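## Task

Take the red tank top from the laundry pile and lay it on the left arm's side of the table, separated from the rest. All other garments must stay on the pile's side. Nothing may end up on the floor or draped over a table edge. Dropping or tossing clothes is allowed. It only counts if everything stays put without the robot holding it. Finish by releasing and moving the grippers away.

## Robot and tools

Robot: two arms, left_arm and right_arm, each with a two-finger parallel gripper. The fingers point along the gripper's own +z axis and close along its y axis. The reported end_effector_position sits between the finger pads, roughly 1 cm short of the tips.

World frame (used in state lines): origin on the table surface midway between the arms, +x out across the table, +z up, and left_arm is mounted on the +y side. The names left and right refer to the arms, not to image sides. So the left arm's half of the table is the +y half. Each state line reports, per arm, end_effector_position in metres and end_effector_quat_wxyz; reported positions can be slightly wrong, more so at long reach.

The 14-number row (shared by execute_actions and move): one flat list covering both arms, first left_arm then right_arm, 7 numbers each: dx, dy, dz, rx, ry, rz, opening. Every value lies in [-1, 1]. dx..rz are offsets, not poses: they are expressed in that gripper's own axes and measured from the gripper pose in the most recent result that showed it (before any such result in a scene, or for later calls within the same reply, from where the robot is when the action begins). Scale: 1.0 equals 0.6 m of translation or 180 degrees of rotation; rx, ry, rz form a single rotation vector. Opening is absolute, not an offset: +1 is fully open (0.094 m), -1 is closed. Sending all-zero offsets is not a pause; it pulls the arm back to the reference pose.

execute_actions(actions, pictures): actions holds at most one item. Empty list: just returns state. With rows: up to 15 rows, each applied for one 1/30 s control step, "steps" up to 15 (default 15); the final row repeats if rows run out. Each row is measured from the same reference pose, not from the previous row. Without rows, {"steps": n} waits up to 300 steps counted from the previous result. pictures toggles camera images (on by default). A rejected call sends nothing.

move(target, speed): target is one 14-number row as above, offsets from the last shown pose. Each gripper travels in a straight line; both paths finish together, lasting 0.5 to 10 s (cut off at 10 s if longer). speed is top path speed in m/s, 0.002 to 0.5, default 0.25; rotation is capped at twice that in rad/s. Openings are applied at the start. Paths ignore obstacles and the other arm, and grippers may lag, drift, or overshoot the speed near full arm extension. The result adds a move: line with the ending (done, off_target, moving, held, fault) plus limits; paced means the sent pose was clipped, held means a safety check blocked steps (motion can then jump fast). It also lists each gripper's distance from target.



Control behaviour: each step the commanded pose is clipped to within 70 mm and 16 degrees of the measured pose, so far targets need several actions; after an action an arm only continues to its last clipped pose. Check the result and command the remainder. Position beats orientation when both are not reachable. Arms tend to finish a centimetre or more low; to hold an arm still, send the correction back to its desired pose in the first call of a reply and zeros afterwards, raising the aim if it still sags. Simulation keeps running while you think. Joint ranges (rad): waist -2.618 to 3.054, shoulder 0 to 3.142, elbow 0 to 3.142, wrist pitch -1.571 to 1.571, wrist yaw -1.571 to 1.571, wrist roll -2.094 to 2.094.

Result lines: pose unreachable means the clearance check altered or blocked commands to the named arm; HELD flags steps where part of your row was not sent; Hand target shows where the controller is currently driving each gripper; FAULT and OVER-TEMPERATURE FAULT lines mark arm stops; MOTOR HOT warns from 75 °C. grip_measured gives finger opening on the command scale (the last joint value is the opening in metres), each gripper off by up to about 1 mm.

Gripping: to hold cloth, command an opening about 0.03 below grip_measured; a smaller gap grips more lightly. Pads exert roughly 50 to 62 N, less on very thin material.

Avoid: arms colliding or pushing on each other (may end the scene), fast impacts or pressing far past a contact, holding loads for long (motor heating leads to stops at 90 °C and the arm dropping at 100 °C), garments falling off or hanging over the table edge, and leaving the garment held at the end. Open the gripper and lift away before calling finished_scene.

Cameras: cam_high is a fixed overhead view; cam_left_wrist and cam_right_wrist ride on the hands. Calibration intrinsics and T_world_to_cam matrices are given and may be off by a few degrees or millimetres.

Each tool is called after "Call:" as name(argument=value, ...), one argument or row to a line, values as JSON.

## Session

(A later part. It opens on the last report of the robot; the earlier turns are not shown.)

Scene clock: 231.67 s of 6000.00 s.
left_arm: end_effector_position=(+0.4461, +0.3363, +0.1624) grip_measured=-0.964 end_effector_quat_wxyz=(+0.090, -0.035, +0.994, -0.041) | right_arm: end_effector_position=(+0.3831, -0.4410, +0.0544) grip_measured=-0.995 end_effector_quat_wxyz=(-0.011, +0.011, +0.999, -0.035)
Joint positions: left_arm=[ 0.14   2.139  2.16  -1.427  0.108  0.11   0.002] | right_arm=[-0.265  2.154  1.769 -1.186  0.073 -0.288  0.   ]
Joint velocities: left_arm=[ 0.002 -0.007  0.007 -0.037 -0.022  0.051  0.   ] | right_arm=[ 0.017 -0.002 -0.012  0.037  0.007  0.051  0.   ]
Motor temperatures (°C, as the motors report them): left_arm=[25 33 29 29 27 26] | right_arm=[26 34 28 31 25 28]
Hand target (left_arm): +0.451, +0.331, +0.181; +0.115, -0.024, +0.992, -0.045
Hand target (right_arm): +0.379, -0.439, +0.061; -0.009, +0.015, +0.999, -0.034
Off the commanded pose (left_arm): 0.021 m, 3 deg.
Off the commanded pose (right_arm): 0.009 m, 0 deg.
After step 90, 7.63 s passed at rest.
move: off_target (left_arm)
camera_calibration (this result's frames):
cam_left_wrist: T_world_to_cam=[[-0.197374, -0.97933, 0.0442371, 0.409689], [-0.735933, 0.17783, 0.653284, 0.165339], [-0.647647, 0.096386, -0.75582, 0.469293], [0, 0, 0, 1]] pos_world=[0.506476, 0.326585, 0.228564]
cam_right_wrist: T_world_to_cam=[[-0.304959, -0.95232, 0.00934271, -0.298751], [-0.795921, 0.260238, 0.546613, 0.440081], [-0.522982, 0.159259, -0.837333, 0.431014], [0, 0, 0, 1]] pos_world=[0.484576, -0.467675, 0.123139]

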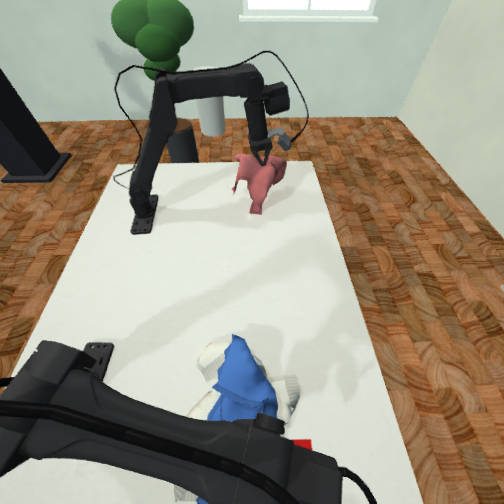

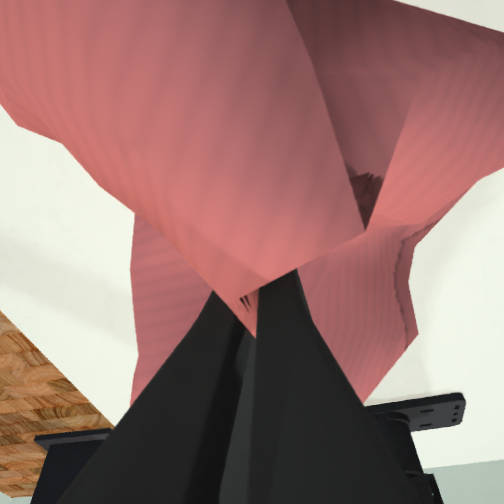

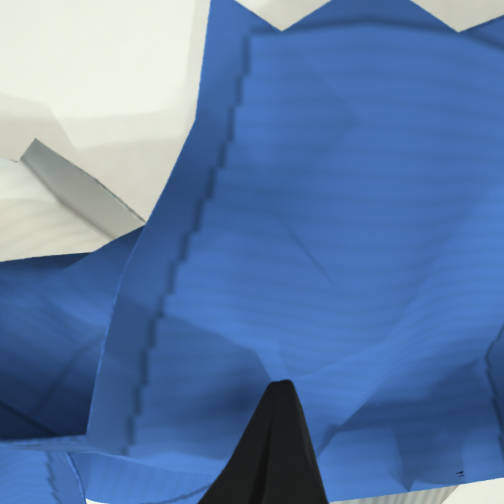

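The blue came along with the right gripper, and the red now hangs at about (0.45, +0.34). I'll release both and retreat.

Call:
execute_actions(
  actions=[
    {"rows": [[0,0,0,0,0,0,1, 0,0,0,0,0,0,1]], "steps": 12},
  ],
  pictures=false,
)

Call:
move(
  target=[0.103, 0.083, -0.357, 0, 0, 0, 1, 0.083, 0.167, -0.417, 0, 0, 0, 1],
  speed=0.4,
)

Scene clock: 238.70 s of 6000.00 s.
left_arm: end_effector_position=(+0.4457, +0.3361, +0.1624) grip_measured=+1.000 end_effector_quat_wxyz=(+0.089, -0.035, +0.995, -0.041) | right_arm: end_effector_position=(+0.3831, -0.4410, +0.0544) grip_measured=+1.000 end_effector_quat_wxyz=(-0.011, +0.011, +0.999, -0.035)
Joint positions: left_arm=[ 0.14   2.139  2.16  -1.428  0.109  0.111  0.094] | right_arm=[-0.265  2.154  1.769 -1.186  0.073 -0.287  0.094]
Joint velocities: left_arm=[ 0.002  0.007 -0.002 -0.051  0.066 -0.037  0.   ] | right_arm=[-0.017  0.012  0.007 -0.007  0.007 -0.007  0.   ]
Motor temperatures (°C, as the motors report them): left_arm=[25 32 29 28 27 26] | right_arm=[26 35 28 31 25 28]
Hand target (left_arm): +0.446, +0.336, +0.162; +0.090, -0.035, +0.994, -0.041
Hand target (right_arm): +0.383, -0.441, +0.054; -0.011, +0.011, +0.999, -0.035
Off the commanded pose (left_arm): 0.000 m, 0 deg.
Off the commanded pose (right_arm): 0.000 m, 0 deg.
Steps of this call (steps 1 to 199: nothing new was sent; steps 200 to 211: all 12 steps of this action). Readings (end_effector_position):
200: left_arm (+0.4457, +0.3361, +0.1624) | right_arm (+0.3831, -0.4410, +0.0544)
201: left_arm (+0.4457, +0.3361, +0.1624) | right_arm (+0.3831, -0.4410, +0.0544)
203: left_arm (+0.4457, +0.3361, +0.1624) | right_arm (+0.3831, -0.4410, +0.0544)
207: left_arm (+0.4457, +0.3361, +0.1624) | right_arm (+0.3831, -0.4410, +0.0544)
211: the state above

Scene clock: 240.27 s of 6000.00 s.
left_arm: end_effector_position=(+0.3427, +0.3979, +0.3463) grip_measured=+1.000 end_effector_quat_wxyz=(+0.272, -0.056, +0.960, +0.027) | right_arm: end_effector_position=(+0.3471, -0.3222, +0.3018) grip_measured=+1.000 end_effector_quat_wxyz=(+0.205, -0.004, +0.978, -0.042)
Joint positions: left_arm=[ 0.379  1.708  2.252 -1.577  0.143  0.274  0.094] | right_arm=[ 0.026  1.69   2.077 -1.542  0.073 -0.043  0.094]
Joint velocities: left_arm=[ 0.012 -0.007 -0.007 -0.022  0.037 -0.007  0.   ] | right_arm=[ 0.012 -0.002  0.007 -0.007 -0.037  0.051  0.   ]
Motor temperatures (°C, as the motors report them): left_arm=[25 32 29 28 27 26] | right_arm=[26 35 28 31 25 28]
Hand target (left_arm): +0.342, +0.396, +0.355; +0.286, -0.049, +0.957, +0.025
Hand target (right_arm): +0.346, -0.322, +0.302; +0.201, +0.000, +0.979, -0.042
Off the commanded pose (left_arm): 0.011 m, 23 deg; orientation clipped at the last step of the last action.
Off the commanded pose (right_arm): 0.007 m, 25 deg; orientation clipped at the last step of the last action.
joint sent to its limit (left arm) — the command would take joint 4 (wrist pitch) past its lower limit, so that joint was sent only as far as its limit.
joint sent to its limit (right arm) — the command would take joint 4 (wrist pitch) past its lower limit, so that joint was sent only as far as its limit.
move: off_target (left_arm, right_arm); limits=paced
camera_calibration (this result's frames):
cam_left_wrist: T_world_to_cam=[[-0.107248, -0.982405, -0.152902, 0.480064], [-0.931487, 0.0455168, 0.360915, 0.179109], [-0.347605, 0.181134, -0.919979, 0.455673], [0, 0, 0, 1]] pos_world=[0.376718, 0.380927, 0.42797]
cam_right_wrist: T_world_to_cam=[[-0.243171, -0.965658, -0.0914976, -0.194111], [-0.961451, 0.227473, 0.154492, 0.410561], [-0.128373, 0.125538, -0.983748, 0.496723], [0, 0, 0, 1]] pos_world=[0.411298, -0.343195, 0.407461]

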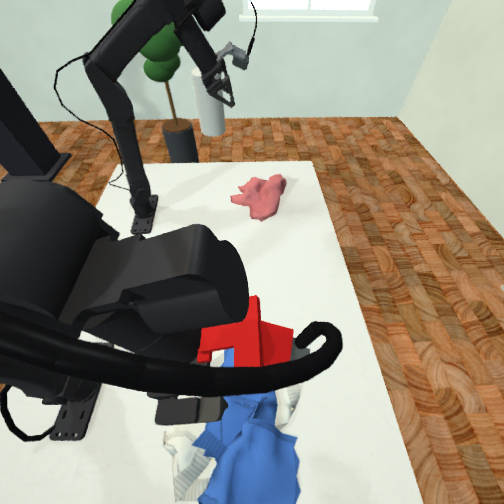

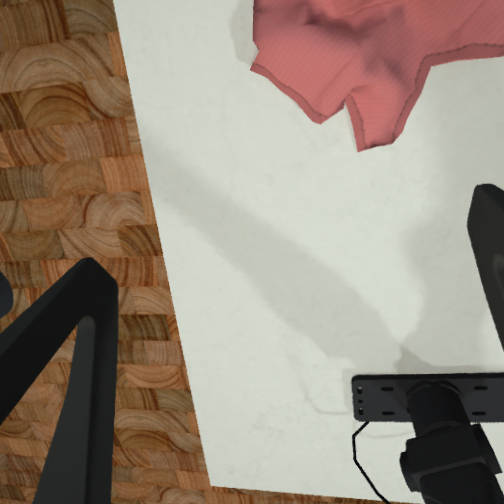

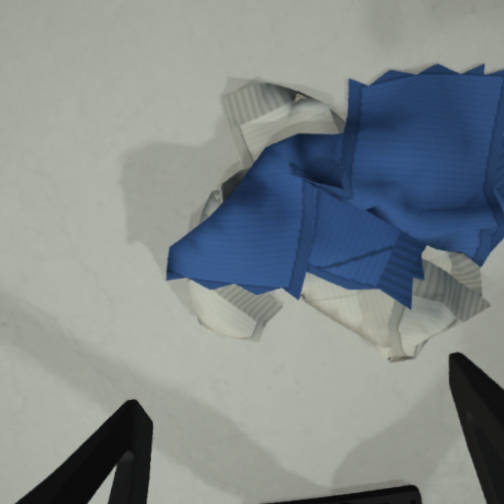

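The red top now sits well inside the left half. I'll zoom in to confirm the blue piece no longer reaches past the table's near edge.

Call:
zoom_image(
  camera="cam_high",
  region=[150, 380, 350, 504],
)

Region (150, 380, 350, 504) of cam_high's 504x504 image, scaled by 2.520, with more detail than that image has; it fills the top 312 rows of this view, and the rest is white.

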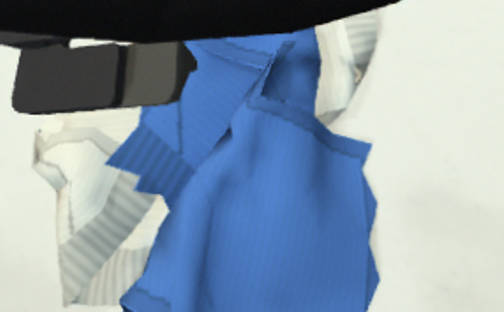

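The blue still runs off the bottom of the overhead frame, so this view can't settle it. I'll move the right wrist camera over the edge for a direct look.

Call:
move(
  target=[0, 0, 0, 0, 0, 0, 1, 0, -0.25, 0, 0, 0, 0, 1],
  speed=0.4,
)

Scene clock: 256.43 s of 6000.00 s.
left_arm: end_effector_position=(+0.3428, +0.3979, +0.3463) grip_measured=+1.000 end_effector_quat_wxyz=(+0.272, -0.054, +0.960, +0.027) | right_arm: end_effector_position=(+0.3409, -0.4768, +0.3075) grip_measured=+1.000 end_effector_quat_wxyz=(+0.219, +0.004, +0.974, -0.062)
Joint positions: left_arm=[ 0.379  1.708  2.252 -1.577  0.143  0.276  0.094] | right_arm=[-0.465  1.814  2.239 -1.547 -0.101 -0.478  0.094]
Joint velocities: left_arm=[-0.007  0.002 -0.002  0.037 -0.007  0.007  0.   ] | right_arm=[ 0.012  0.007  0.002 -0.037  0.037 -0.095  0.   ]
Motor temperatures (°C, as the motors report them): left_arm=[25 31 29 29 27 26] | right_arm=[26 32 28 31 25 28]
Hand target (left_arm): +0.343, +0.398, +0.346; +0.272, -0.056, +0.960, +0.027
Hand target (right_arm): +0.344, -0.474, +0.313; +0.229, -0.004, +0.972, -0.060
Off the commanded pose (left_arm): 0.000 m, 0 deg.
Off the commanded pose (right_arm): 0.010 m, 3 deg.
joint sent to its limit (right arm) — the command would take joint 4 (wrist pitch) past its lower limit, so that joint was sent only as far as its limit.
After step 90, 12.03 s passed at rest.
move: off_target (right_arm)
camera_calibration (this result's frames):
cam_left_wrist: T_world_to_cam=[[-0.109359, -0.982036, -0.153773, 0.480884], [-0.93137, 0.0471896, 0.361002, 0.178395], [-0.34726, 0.182698, -0.9198, 0.454898], [0, 0, 0, 1]] pos_world=[0.376709, 0.380718, 0.427961]
cam_right_wrist: T_world_to_cam=[[-0.262753, -0.962678, -0.0648925, -0.344547], [-0.960098, 0.254188, 0.116619, 0.462801], [-0.0957718, 0.0929451, -0.991054, 0.496575], [0, 0, 0, 1]] pos_world=[0.401362, -0.49548, 0.415803]

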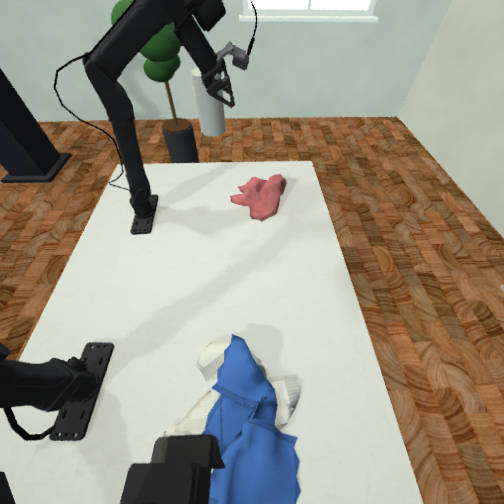

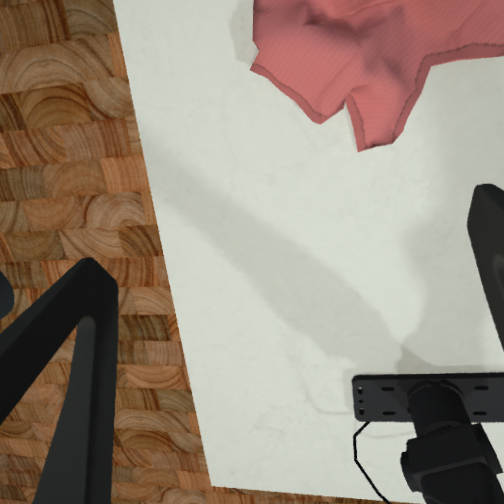

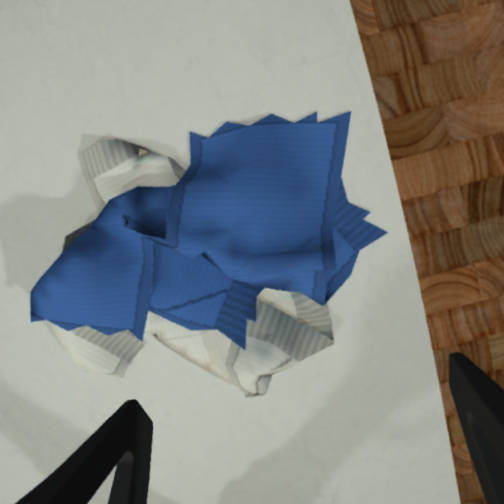

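The wrist view shows the blue and white pieces fully on the table and clear of the edge, still on the pile's half. The red tank top is alone, well inside the left half. Both grippers are open and away from the laundry, so I'm ending scene 1.

Call:
finished_scene(
  scene=1,
)

The scene is finished: the task was done.


## Next scene

Take the blue shorts from the laundry pile and lay them on the left arm's side of the table, separated from the rest. All other garments must stay on the pile's side. Nothing may end up on the floor or draped over a table edge. Dropping or tossing clothes is allowed. It only counts if everything stays put without the robot holding it. Finish by releasing and moving the grippers away.

Scene 1 is done. I'll start scene 2 with a look at the scene.

Call:
execute_actions(
  actions=[],
)

Scene clock: 0.00 s of 6000.00 s.
left_arm: end_effector_position=(+0.3861, +0.2844, +0.4023) grip_measured=+1.000 end_effector_quat_wxyz=(+0.702, -0.015, +0.712, +0.008) | right_arm: end_effector_position=(+0.3745, -0.3190, +0.4145) grip_measured=+1.000 end_effector_quat_wxyz=(+0.714, +0.013, +0.699, -0.017)
Joint positions: left_arm=[-0.012  1.048  1.042 -0.009  0.004 -0.011  0.094] | right_arm=[ 0.001  1.055  1.059  0.017  0.    -0.005  0.094]
Joint velocities: left_arm=[-0.002  0.002 -0.007 -0.066 -0.066 -0.022  0.   ] | right_arm=[-0.012  0.022  0.007 -0.022 -0.007 -0.022  0.   ]
Motor temperatures (°C, as the motors report them): left_arm=[25 28 27 27 27 26] | right_arm=[26 29 26 28 25 28]
Hand target (left_arm): +0.383, +0.284, +0.415; +0.714, -0.016, +0.700, +0.007
Hand target (right_arm): +0.372, -0.319, +0.421; +0.719, +0.013, +0.695, -0.018

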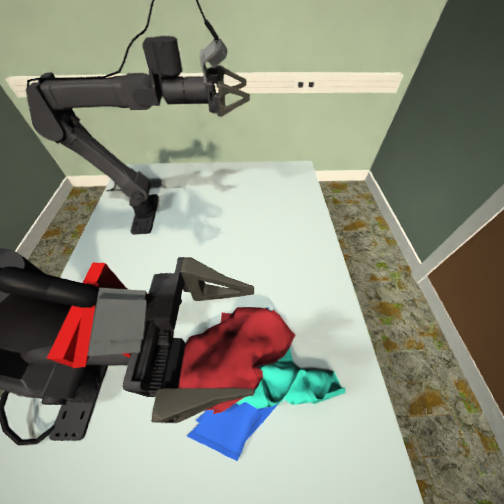

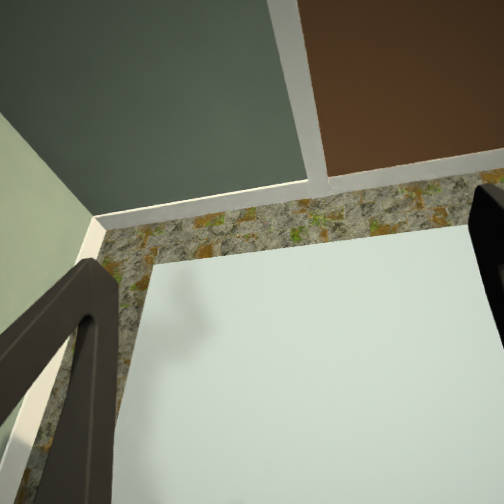

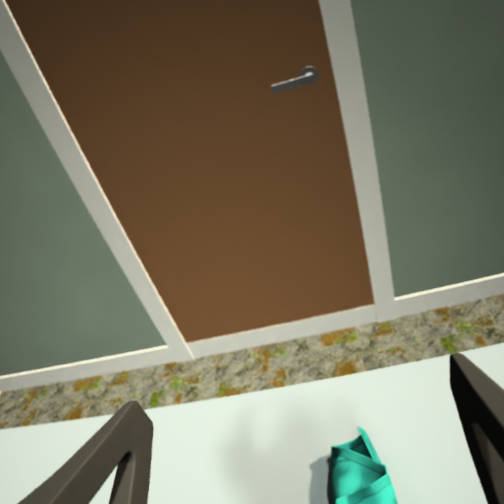

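The blue shorts lie under the red and teal pieces, with an exposed part near (0.335, -0.42). I'll use the same approach: right gripper above it pointing down, left arm pulled back.

Call:
move(
  target=[0, 0.277, -0.31, 0, 0, 0, 1, 0.524, -0.17, -0.0667, 0, 0.5, 0, 0.5],
  speed=0.4,
)

Scene clock: 11.50 s of 6000.00 s.
left_arm: end_effector_position=(+0.1950, +0.4459, +0.3955) grip_measured=+1.000 end_effector_quat_wxyz=(+0.705, -0.035, +0.709, -0.007) | right_arm: end_effector_position=(+0.3324, -0.4151, +0.0866) grip_measured=+0.502 end_effector_quat_wxyz=(+0.004, +0.018, +1.000, +0.004)
Joint positions: left_arm=[ 1.442  0.91   0.967 -0.117  1.451 -0.001  0.094] | right_arm=[-0.28   1.908  1.537 -1.195 -0.009 -0.288  0.071]
Joint velocities: left_arm=[-0.002 -0.027 -0.027 -0.022 -0.051  0.066  0.   ] | right_arm=[-0.002 -0.002 -0.002 -0.007 -0.007  0.007 -0.   ]
Motor temperatures (°C, as the motors report them): left_arm=[25 28 28 29 27 26] | right_arm=[26 29 27 30 25 28]
Hand target (left_arm): +0.194, +0.444, +0.404; +0.706, -0.021, +0.708, +0.003
Hand target (right_arm): +0.335, -0.421, +0.093; +0.010, +0.019, +1.000, -0.003
Off the commanded pose (left_arm): 0.008 m, 3 deg.
Off the commanded pose (right_arm): 0.015 m, 1 deg.
After step 90, 5.80 s passed at rest.
move: off_target (left_arm, right_arm)
camera_calibration (this result's frames):
cam_left_wrist: T_world_to_cam=[[0.0315275, -0.9785, -0.203823, 0.510217], [-0.796151, 0.0987026, -0.596993, 0.350293], [0.604276, 0.181096, -0.775922, 0.198405], [0, 0, 0, 1]] pos_world=[0.142909, 0.428742, 0.467063]
cam_right_wrist: T_world_to_cam=[[-0.317873, -0.94529, -0.0733736, -0.275454], [-0.809481, 0.230281, 0.540103, 0.368006], [-0.493657, 0.231079, -0.838394, 0.447502], [0, 0, 0, 1]] pos_world=[0.431247, -0.448537, 0.156211]

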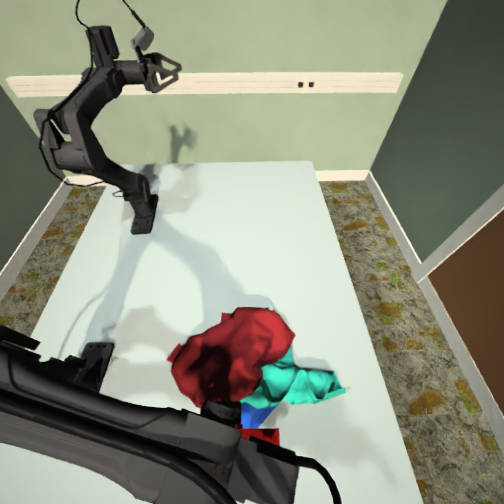

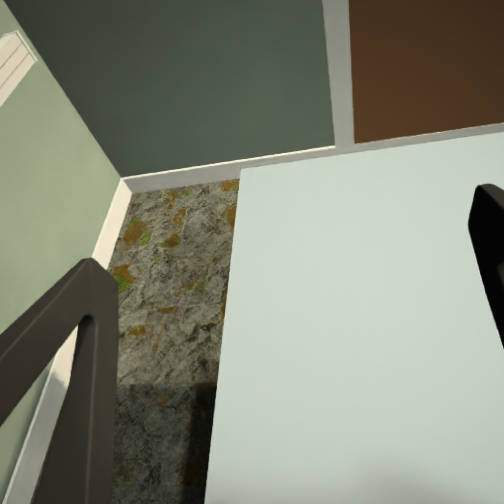

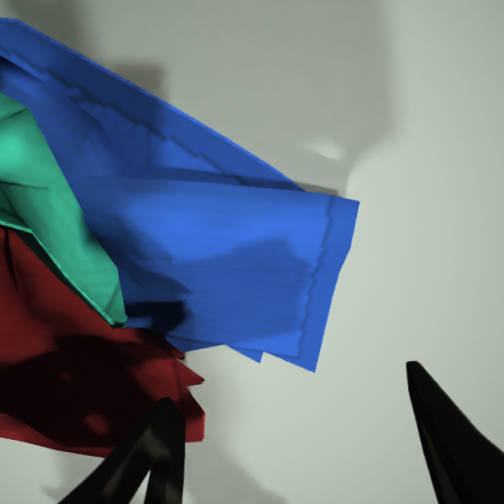

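The point under the gripper is on the blue cloth. I'll nudge 1 cm toward +y so both fingers land on blue, then descend and close.

Call:
move(
  target=[-0.012, 0, 0, 0, 0, 0, 1, 0, 0.017, 0.128, 0, 0, 0, 0.5],
  speed=0.25,
)

Call:
execute_actions(
  actions=[
    {"rows": [[0,0,0,0,0,0,1, 0,0,0,0,0,0,-1]], "steps": 15},
  ],
)

Scene clock: 21.57 s of 6000.00 s.
left_arm: end_effector_position=(+0.1950, +0.4456, +0.3959) grip_measured=+1.000 end_effector_quat_wxyz=(+0.705, -0.034, +0.709, -0.007) | right_arm: end_effector_position=(+0.3263, -0.4050, +0.0124) grip_measured=+0.501 end_effector_quat_wxyz=(-0.006, +0.019, +1.000, +0.006)
Joint positions: left_arm=[ 1.442  0.91   0.967 -0.114  1.453 -0.003  0.094] | right_arm=[-0.257  1.969  1.317 -0.933 -0.008 -0.263  0.071]
Joint velocities: left_arm=[-0.012  0.007  0.007 -0.037  0.022 -0.066  0.   ] | right_arm=[-0.012  0.002  0.007  0.066  0.051  0.007 -0.001]
Motor temperatures (°C, as the motors report them): left_arm=[25 28 29 29 27 26] | right_arm=[26 30 28 29 25 28]
Hand target (left_arm): +0.195, +0.446, +0.403; +0.705, -0.035, +0.708, -0.007
Hand target (right_arm): +0.332, -0.404, +0.010; +0.004, +0.018, +1.000, +0.004
Off the commanded pose (left_arm): 0.007 m, 0 deg.
Off the commanded pose (right_arm): 0.008 m, 1 deg.
After step 90, 6.00 s passed at rest.
move: done
camera_calibration (this result's frames):
cam_left_wrist: T_world_to_cam=[[0.0297705, -0.978249, -0.205284, 0.51078], [-0.79569, 0.101108, -0.597206, 0.349457], [0.604972, 0.181122, -0.775373, 0.198348], [0, 0, 0, 1]] pos_world=[0.142858, 0.428413, 0.467346]
cam_right_wrist: T_world_to_cam=[[-0.32147, -0.94419, -0.0718478, -0.271655], [-0.798075, 0.229321, 0.557215, 0.396534], [-0.509641, 0.236468, -0.827254, 0.387214], [0, 0, 0, 1]] pos_world=[0.426475, -0.438991, 0.079852]

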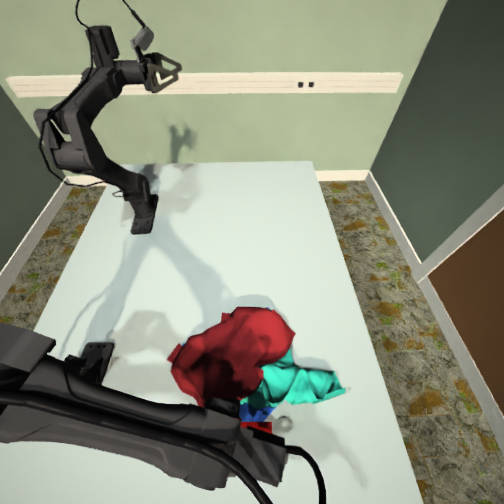

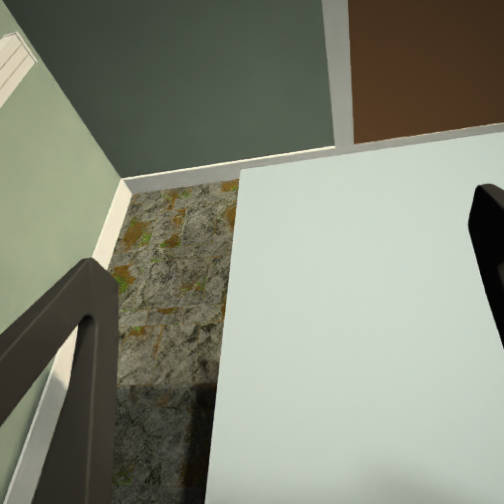

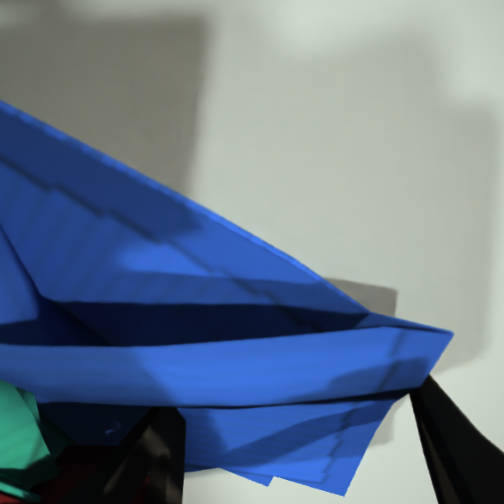

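Scene clock: 22.07 s of 6000.00 s.
left_arm: end_effector_position=(+0.1950, +0.4456, +0.3959) grip_measured=+1.000 end_effector_quat_wxyz=(+0.705, -0.034, +0.709, -0.007) | right_arm: end_effector_position=(+0.3263, -0.4042, +0.0124) grip_measured=-0.979 end_effector_quat_wxyz=(-0.006, +0.019, +1.000, +0.008)
Joint positions: left_arm=[ 1.442  0.91   0.967 -0.114  1.453 -0.003  0.094] | right_arm=[-0.257  1.969  1.317 -0.934 -0.013 -0.263  0.001]
Joint velocities: left_arm=[-0.007 -0.002 -0.002  0.022 -0.037  0.007  0.   ] | right_arm=[-0.002 -0.002  0.012  0.022  0.095  0.022 -0.001]
Motor temperatures (°C, as the motors report them): left_arm=[25 28 29 29 27 26] | right_arm=[26 30 28 29 25 28]
Hand target (left_arm): +0.195, +0.446, +0.396; +0.705, -0.034, +0.709, -0.007
Hand target (right_arm): +0.326, -0.405, +0.012; -0.006, +0.019, +1.000, +0.006
Off the commanded pose (left_arm): 0.000 m, 0 deg.
Off the commanded pose (right_arm): 0.001 m, 0 deg.
Steps of this call (steps 1 to 15: all 15 steps of this action). Readings (end_effector_position):
1: left_arm (+0.1950, +0.4456, +0.3959) | right_arm (+0.3264, -0.4050, +0.0124)
2: left_arm (+0.1950, +0.4456, +0.3959) | right_arm (+0.3264, -0.4050, +0.0124)
4: left_arm (+0.1950, +0.4456, +0.3959) | right_arm (+0.3264, -0.4049, +0.0124)
8: left_arm (+0.1950, +0.4456, +0.3959) | right_arm (+0.3264, -0.4043, +0.0124)
15: the state above
camera_calibration (this result's frames):
cam_left_wrist: T_world_to_cam=[[0.0297705, -0.978249, -0.205284, 0.51078], [-0.79569, 0.101108, -0.597206, 0.349457], [0.604972, 0.181122, -0.775373, 0.198348], [0, 0, 0, 1]] pos_world=[0.142858, 0.428413, 0.467346]
cam_right_wrist: T_world_to_cam=[[-0.32152, -0.943848, -0.0760004, -0.27071], [-0.798146, 0.226949, 0.558083, 0.395358], [-0.509498, 0.240094, -0.826297, 0.388418], [0, 0, 0, 1]] pos_world=[0.426413, -0.438492, 0.0797314]

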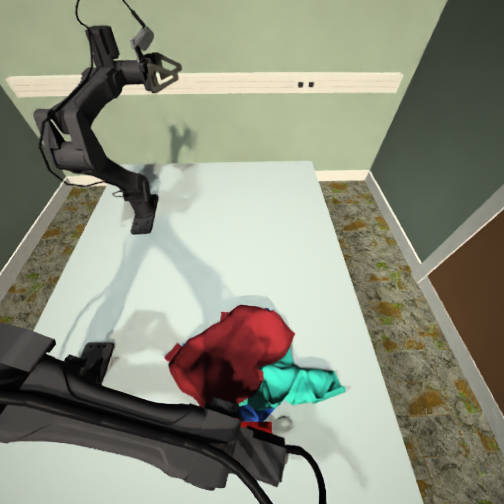

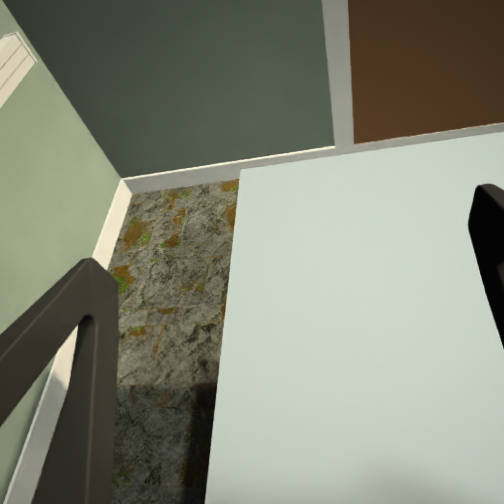

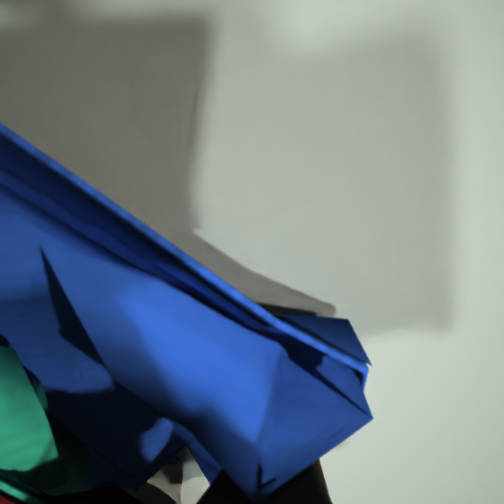

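The gripper has the blue cloth. Lifting straight up.

Call:
move(
  target=[-0.012, 0, 0, 0, 0, 0, 1, 0, 0, -0.58, 0, 0, 0, -1],
  speed=0.3,
)

Scene clock: 26.00 s of 6000.00 s.
left_arm: end_effector_position=(+0.1950, +0.4456, +0.3959) grip_measured=+1.000 end_effector_quat_wxyz=(+0.705, -0.034, +0.709, -0.007) | right_arm: end_effector_position=(+0.3384, -0.4098, +0.3568) grip_measured=-0.979 end_effector_quat_wxyz=(+0.281, +0.019, +0.956, -0.076)
Joint positions: left_arm=[ 1.442  0.91   0.967 -0.114  1.453 -0.003  0.094] | right_arm=[-0.262  1.684  2.251 -1.546 -0.013 -0.264  0.001]
Joint velocities: left_arm=[-0.007 -0.012  0.017 -0.051 -0.022 -0.007  0.   ] | right_arm=[-0.002 -0.017 -0.017  0.081  0.022 -0.051  0.   ]
Motor temperatures (°C, as the motors report them): left_arm=[25 28 29 29 27 26] | right_arm=[26 31 28 29 25 28]
Hand target (left_arm): +0.195, +0.446, +0.403; +0.705, -0.034, +0.708, -0.007
Hand target (right_arm): +0.335, -0.412, +0.363; +0.288, +0.020, +0.954, -0.078
Off the commanded pose (left_arm): 0.007 m, 0 deg.
Off the commanded pose (right_arm): 0.009 m, 35 deg; orientation clipped at the last step of the last action.
joint sent to its limit (right arm) — the command would take joint 4 (wrist pitch) past its lower limit, so that joint was sent only as far as its limit.
move: off_target (right_arm); limits=paced
camera_calibration (this result's frames):
cam_left_wrist: T_world_to_cam=[[0.0297705, -0.978249, -0.205284, 0.51078], [-0.79569, 0.101108, -0.597206, 0.349457], [0.604972, 0.181122, -0.775373, 0.198348], [0, 0, 0, 1]] pos_world=[0.142858, 0.428413, 0.467346]
cam_right_wrist: T_world_to_cam=[[-0.279531, -0.957011, -0.0774036, -0.265012], [-0.959453, 0.281465, -0.0150967, 0.49553], [0.0362342, 0.0700451, -0.996886, 0.487025], [0, 0, 0, 1]] pos_world=[0.383711, -0.427208, 0.472476]

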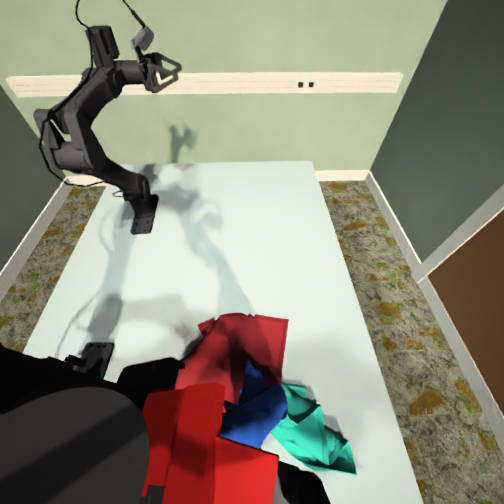

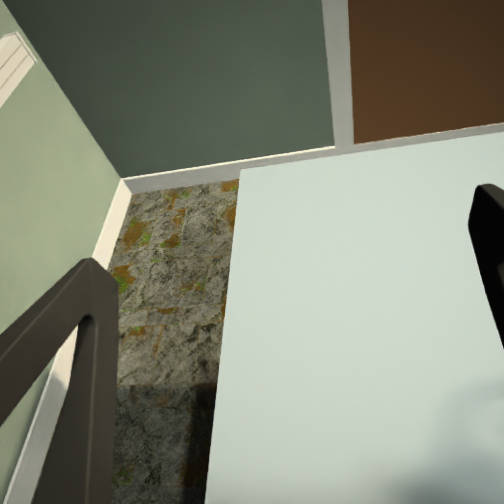

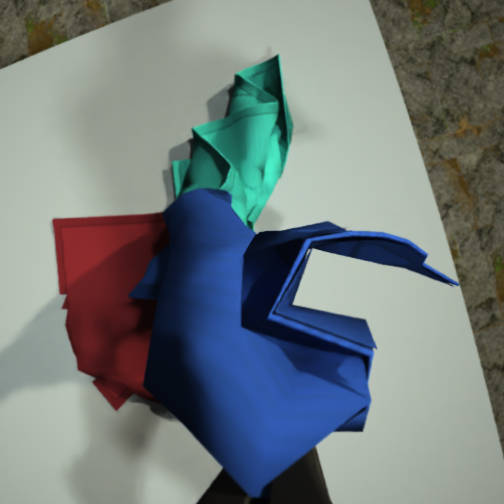

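The blue shorts are up, but from this angle I can't tell whether the red piece is snagged on them. I'll move partway, staying over the pile's half, and check.

Call:
move(
  target=[-0.012, 0, 0, 0, 0, 0, 1, -0.03, 0.4, -0.03, 0, 0, 0, -1],
  speed=0.3,
)

Scene clock: 35.37 s of 6000.00 s.
left_arm: end_effector_position=(+0.1950, +0.4456, +0.3959) grip_measured=+1.000 end_effector_quat_wxyz=(+0.705, -0.034, +0.709, -0.007) | right_arm: end_effector_position=(+0.3612, -0.1613, +0.3403) grip_measured=-0.979 end_effector_quat_wxyz=(+0.311, +0.002, +0.949, -0.046)
Joint positions: left_arm=[ 1.442  0.91   0.967 -0.114  1.453 -0.003  0.094] | right_arm=[ 0.58   1.828  2.329 -1.55   0.387  0.436  0.001]
Joint velocities: left_arm=[-0.007 -0.027  0.012  0.037 -0.037  0.007  0.   ] | right_arm=[ 0.017  0.007  0.017 -0.066 -0.007  0.022 -0.001]
Motor temperatures (°C, as the motors report them): left_arm=[25 28 29 29 27 26] | right_arm=[26 31 28 29 25 28]
Hand target (left_arm): +0.195, +0.446, +0.403; +0.705, -0.034, +0.708, -0.007
Hand target (right_arm): +0.363, -0.165, +0.350; +0.325, +0.013, +0.944, -0.049
Off the commanded pose (left_arm): 0.007 m, 0 deg.
Off the commanded pose (right_arm): 0.012 m, 5 deg.
joint sent to its limit (right arm) — the command would take joint 4 (wrist pitch) past its lower limit, so that joint was sent only as far as its limit.
move: off_target (right_arm)
camera_calibration (this result's frames):
cam_left_wrist: T_world_to_cam=[[0.0297759, -0.978328, -0.204911, 0.510666], [-0.795682, 0.100878, -0.597256, 0.349577], [0.604983, 0.180828, -0.775433, 0.198501], [0, 0, 0, 1]] pos_world=[0.142857, 0.42844, 0.467352]
cam_right_wrist: T_world_to_cam=[[-0.223035, -0.965173, -0.136736, -0.0236137], [-0.97071, 0.232753, -0.0595705, 0.4586], [0.0893216, 0.119444, -0.988815, 0.438335], [0, 0, 0, 1]] pos_world=[0.400748, -0.181889, 0.457523]

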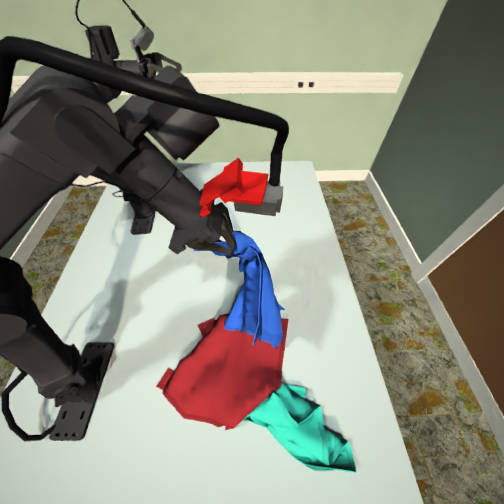

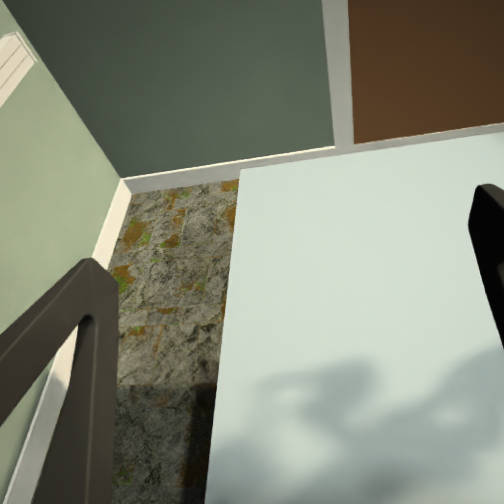

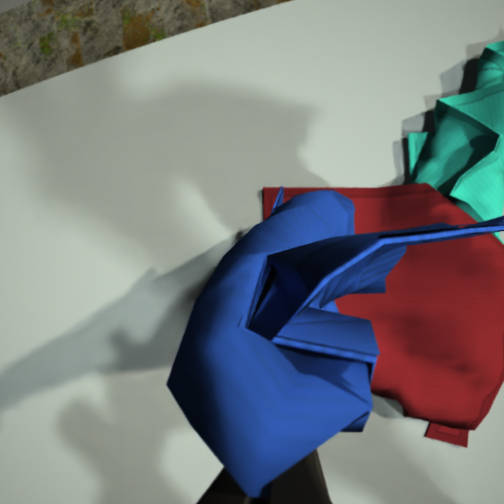

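The shorts hang alone, and the red and teal pieces stayed on the pile's half. This time I'll carry them deeper into the left half, to about (0.33, +0.27). Then I'll lower, release and retreat.

Call:
move(
  target=[-0.012, 0, 0, 0, 0, 0, 1, 0.011, 0.717, -0.07, 0, 0, 0, -1],
  speed=0.35,
)

Call:
move(
  target=[0, 0, 0, 0, 0, 0, 1, 0.16, -0.02, 0.03, 0, 0, 0, -1],
  speed=0.25,
)

Call:
execute_actions(
  actions=[
    {"rows": [[0,0,0,0,0,0,1, 0,0,0,0,0,0,1]], "steps": 12},
  ],
  pictures=false,
)

Call:
move(
  target=[0, 0, 0, 0, 0, 0, 1, -0.155, -0.392, -0.357, 0, 0, 0, 1],
  speed=0.4,
)

Scene clock: 63.27 s of 6000.00 s.
left_arm: end_effector_position=(+0.1950, +0.4456, +0.3959) grip_measured=+1.000 end_effector_quat_wxyz=(+0.705, -0.034, +0.709, -0.008) | right_arm: end_effector_position=(+0.3405, +0.2695, +0.3202) grip_measured=-0.979 end_effector_quat_wxyz=(+0.545, -0.108, +0.793, +0.250)
Joint positions: left_arm=[ 1.442  0.91   0.967 -0.114  1.453 -0.003  0.094] | right_arm=[ 1.212  2.555  2.852 -0.637  0.575  0.484  0.001]
Joint velocities: left_arm=[-0.007 -0.027 -0.007 -0.007  0.11  -0.139  0.   ] | right_arm=[ 0.022 -0.007 -0.002  0.007 -0.051 -0.066  0.   ]
Motor temperatures (°C, as the motors report them): left_arm=[25 28 29 29 27 26] | right_arm=[26 32 28 30 25 28]
Hand target (left_arm): +0.195, +0.446, +0.403; +0.705, -0.034, +0.708, -0.007
Hand target (right_arm): +0.342, +0.269, +0.330; +0.555, -0.104, +0.785, +0.255
Off the commanded pose (left_arm): 0.007 m, 0 deg.
Off the commanded pose (right_arm): 0.014 m, 49 deg; orientation clipped at the last step of the last action.
elbow stopped short (right arm): the move would have taken joint 3 (elbow) straighter than the controller allows; a more bent joint 3 avoids this.
After step 758, the last 50 steps of your reply time or wait did not run and took no scene time. You can wait again.
move: off_target (right_arm); limits=paced
camera_calibration (this result's frames):
cam_left_wrist: T_world_to_cam=[[0.0297812, -0.978406, -0.204538, 0.510552], [-0.795673, 0.100649, -0.597306, 0.349698], [0.604994, 0.180534, -0.775494, 0.198653], [0, 0, 0, 1]] pos_world=[0.142856, 0.428467, 0.467358]
cam_right_wrist: T_world_to_cam=[[0.368364, -0.75343, -0.544658, 0.256967], [-0.843197, -0.0240034, -0.537068, 0.51571], [0.391569, 0.65709, -0.644132, 0.0106546], [0, 0, 0, 1]] pos_world=[0.336016, 0.198984, 0.423793]

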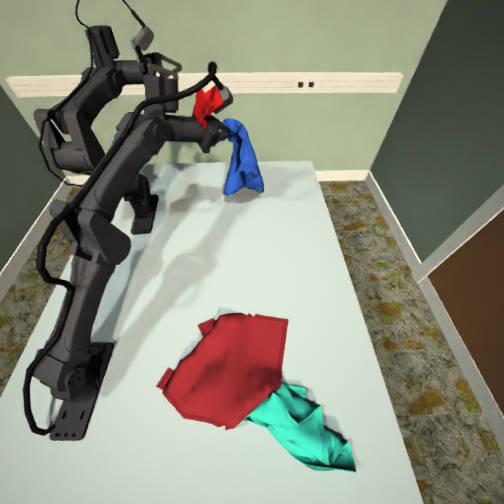

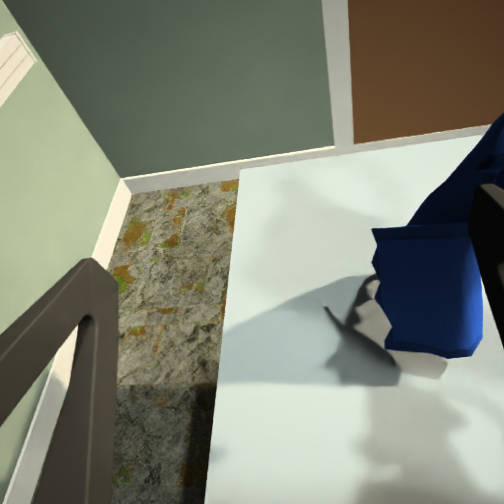

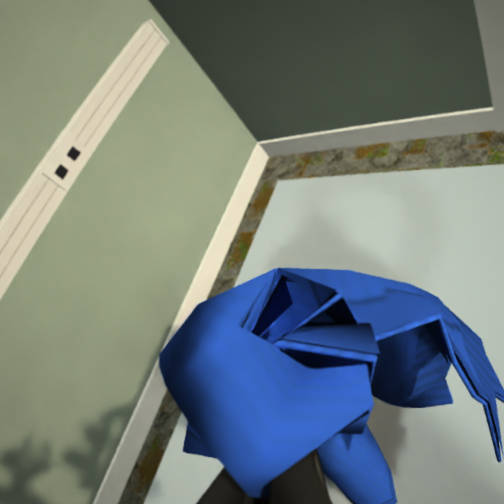

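Scene clock: 64.63 s of 6000.00 s.
left_arm: end_effector_position=(+0.1950, +0.4456, +0.3959) grip_measured=+1.000 end_effector_quat_wxyz=(+0.705, -0.034, +0.709, -0.008) | right_arm: end_effector_position=(+0.3204, +0.2774, +0.2085) grip_measured=-0.979 end_effector_quat_wxyz=(+0.537, -0.112, +0.801, +0.241)
Joint positions: left_arm=[ 1.442  0.91   0.967 -0.114  1.453 -0.003  0.094] | right_arm=[ 1.252  2.36   2.063 -0.088  0.611  0.511  0.001]
Joint velocities: left_arm=[-0.012 -0.032 -0.007 -0.022 -0.037  0.007  0.   ] | right_arm=[-0.017  0.002 -0.007 -0.081 -0.037 -0.081  0.   ]
Motor temperatures (°C, as the motors report them): left_arm=[25 28 29 29 27 26] | right_arm=[26 32 28 30 25 28]
Hand target (left_arm): +0.195, +0.446, +0.396; +0.705, -0.034, +0.709, -0.008
Hand target (right_arm): +0.323, +0.277, +0.224; +0.545, -0.108, +0.793, +0.250
Off the commanded pose (left_arm): 0.000 m, 0 deg.
Off the commanded pose (right_arm): 0.015 m, 2 deg.
move: off_target (right_arm)
camera_calibration (this result's frames):
cam_left_wrist: T_world_to_cam=[[0.0297812, -0.978406, -0.204538, 0.510552], [-0.795673, 0.100649, -0.597306, 0.349698], [0.604994, 0.180534, -0.775494, 0.198653], [0, 0, 0, 1]] pos_world=[0.142856, 0.428467, 0.467358]
cam_right_wrist: T_world_to_cam=[[0.357689, -0.767221, -0.532381, 0.214232], [-0.853013, -0.0364264, -0.520617, 0.442101], [0.380036, 0.640347, -0.667479, -0.045356], [0, 0, 0, 1]] pos_world=[0.317727, 0.209511, 0.313944]

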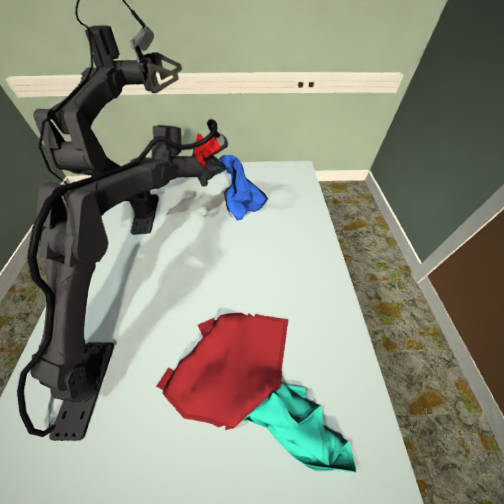

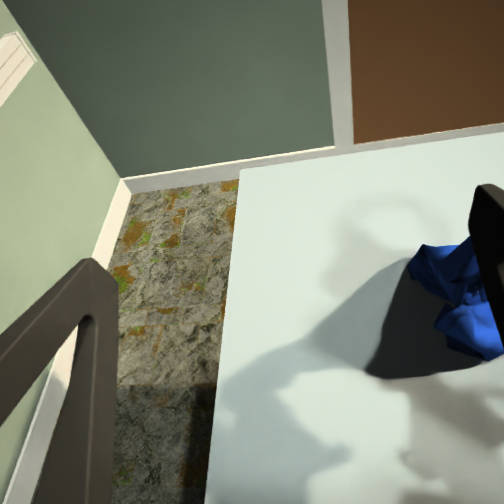

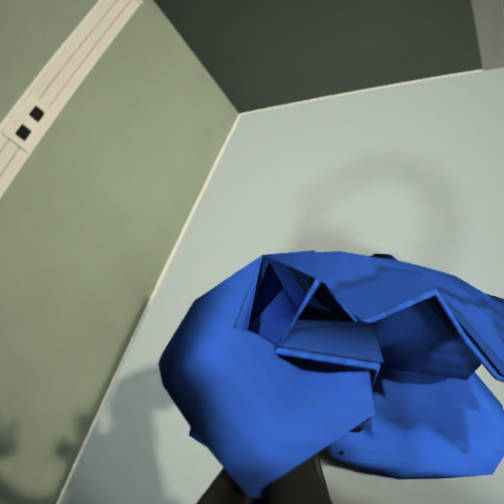

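Scene clock: 65.03 s of 6000.00 s.
left_arm: end_effector_position=(+0.1950, +0.4456, +0.3959) grip_measured=+1.000 end_effector_quat_wxyz=(+0.705, -0.034, +0.709, -0.008) | right_arm: end_effector_position=(+0.3204, +0.2774, +0.2085) grip_measured=+1.000 end_effector_quat_wxyz=(+0.537, -0.112, +0.801, +0.241)
Joint positions: left_arm=[ 1.442  0.91   0.967 -0.114  1.453 -0.003  0.094] | right_arm=[ 1.252  2.36   2.063 -0.088  0.611  0.511  0.094]
Joint velocities: left_arm=[ 0.007  0.012 -0.012 -0.022 -0.022 -0.051  0.   ] | right_arm=[ 0.002 -0.022  0.007 -0.11  -0.007  0.051  0.   ]
Motor temperatures (°C, as the motors report them): left_arm=[25 28 29 29 27 26] | right_arm=[26 32 28 30 25 28]
Hand target (left_arm): +0.195, +0.446, +0.396; +0.705, -0.034, +0.709, -0.008
Hand target (right_arm): +0.320, +0.277, +0.209; +0.537, -0.112, +0.801, +0.241
Off the commanded pose (left_arm): 0.000 m, 0 deg.
Off the commanded pose (right_arm): 0.000 m, 0 deg.
Steps of this call (steps 1 to 12: all 12 steps of this action). Readings (end_effector_position):
1: left_arm (+0.1950, +0.4456, +0.3959) | right_arm (+0.3204, +0.2774, +0.2085)
2: left_arm (+0.1950, +0.4456, +0.3959) | right_arm (+0.3204, +0.2774, +0.2085)
4: left_arm (+0.1950, +0.4456, +0.3959) | right_arm (+0.3204, +0.2774, +0.2085)
8: left_arm (+0.1950, +0.4456, +0.3959) | right_arm (+0.3204, +0.2774, +0.2085)
12: the state above

Scene clock: 66.87 s of 6000.00 s.
left_arm: end_effector_position=(+0.1950, +0.4456, +0.3959) grip_measured=+1.000 end_effector_quat_wxyz=(+0.705, -0.034, +0.709, -0.008) | right_arm: end_effector_position=(+0.2904, -0.0357, +0.3104) grip_measured=+1.000 end_effector_quat_wxyz=(+0.544, -0.108, +0.795, +0.245)
Joint positions: left_arm=[ 1.442  0.91   0.967 -0.114  1.453 -0.003  0.094] | right_arm=[ 0.895  1.168  1.014 -0.151  0.279  0.375  0.094]
Joint velocities: left_arm=[-0.002  0.017  0.002  0.051 -0.022 -0.022  0.   ] | right_arm=[-0.012 -0.007 -0.002 -0.007 -0.007 -0.051  0.   ]
Motor temperatures (°C, as the motors report them): left_arm=[25 28 29 29 27 26] | right_arm=[26 33 28 31 25 28]
Hand target (left_arm): +0.195, +0.446, +0.396; +0.705, -0.034, +0.709, -0.008
Hand target (right_arm): +0.290, -0.039, +0.306; +0.539, -0.114, +0.800, +0.239
Off the commanded pose (left_arm): 0.000 m, 0 deg.
Off the commanded pose (right_arm): 0.014 m, 1 deg.
move: off_target (right_arm)
camera_calibration (this result's frames):
cam_left_wrist: T_world_to_cam=[[0.0297812, -0.978406, -0.204538, 0.510552], [-0.795673, 0.100649, -0.597306, 0.349698], [0.604994, 0.180534, -0.775494, 0.198653], [0, 0, 0, 1]] pos_world=[0.142856, 0.428467, 0.467358]
cam_right_wrist: T_world_to_cam=[[0.361938, -0.759989, -0.539832, 0.0403143], [-0.845908, -0.0244218, -0.532769, 0.460347], [0.391715, 0.649477, -0.65172, 0.22658], [0, 0, 0, 1]] pos_world=[0.286065, -0.105277, 0.414688]

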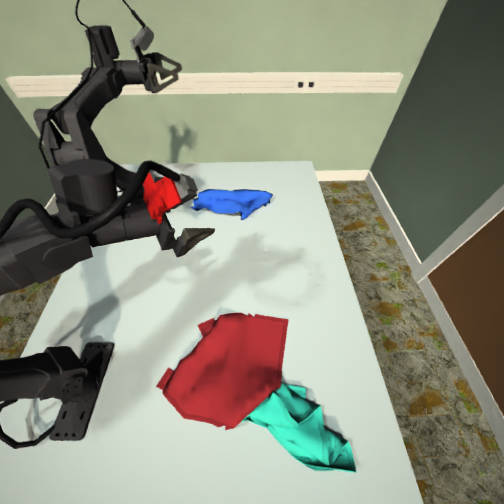

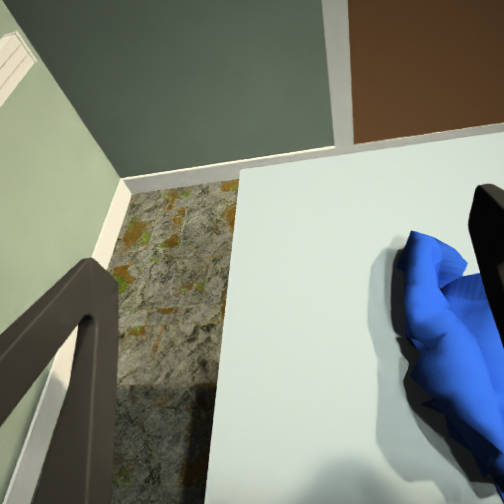

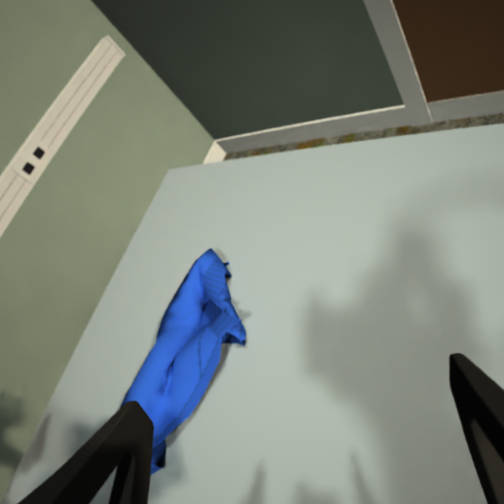

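The blue shorts are lying on their own at about y = +0.3, well inside the left half. The red and teal pieces are on the table in the pile's half, with nothing over an edge. Both grippers are open and clear, so I'm ending scene 2.

Call:
finished_scene(
  scene=2,
)

The scene is finished: the task was done.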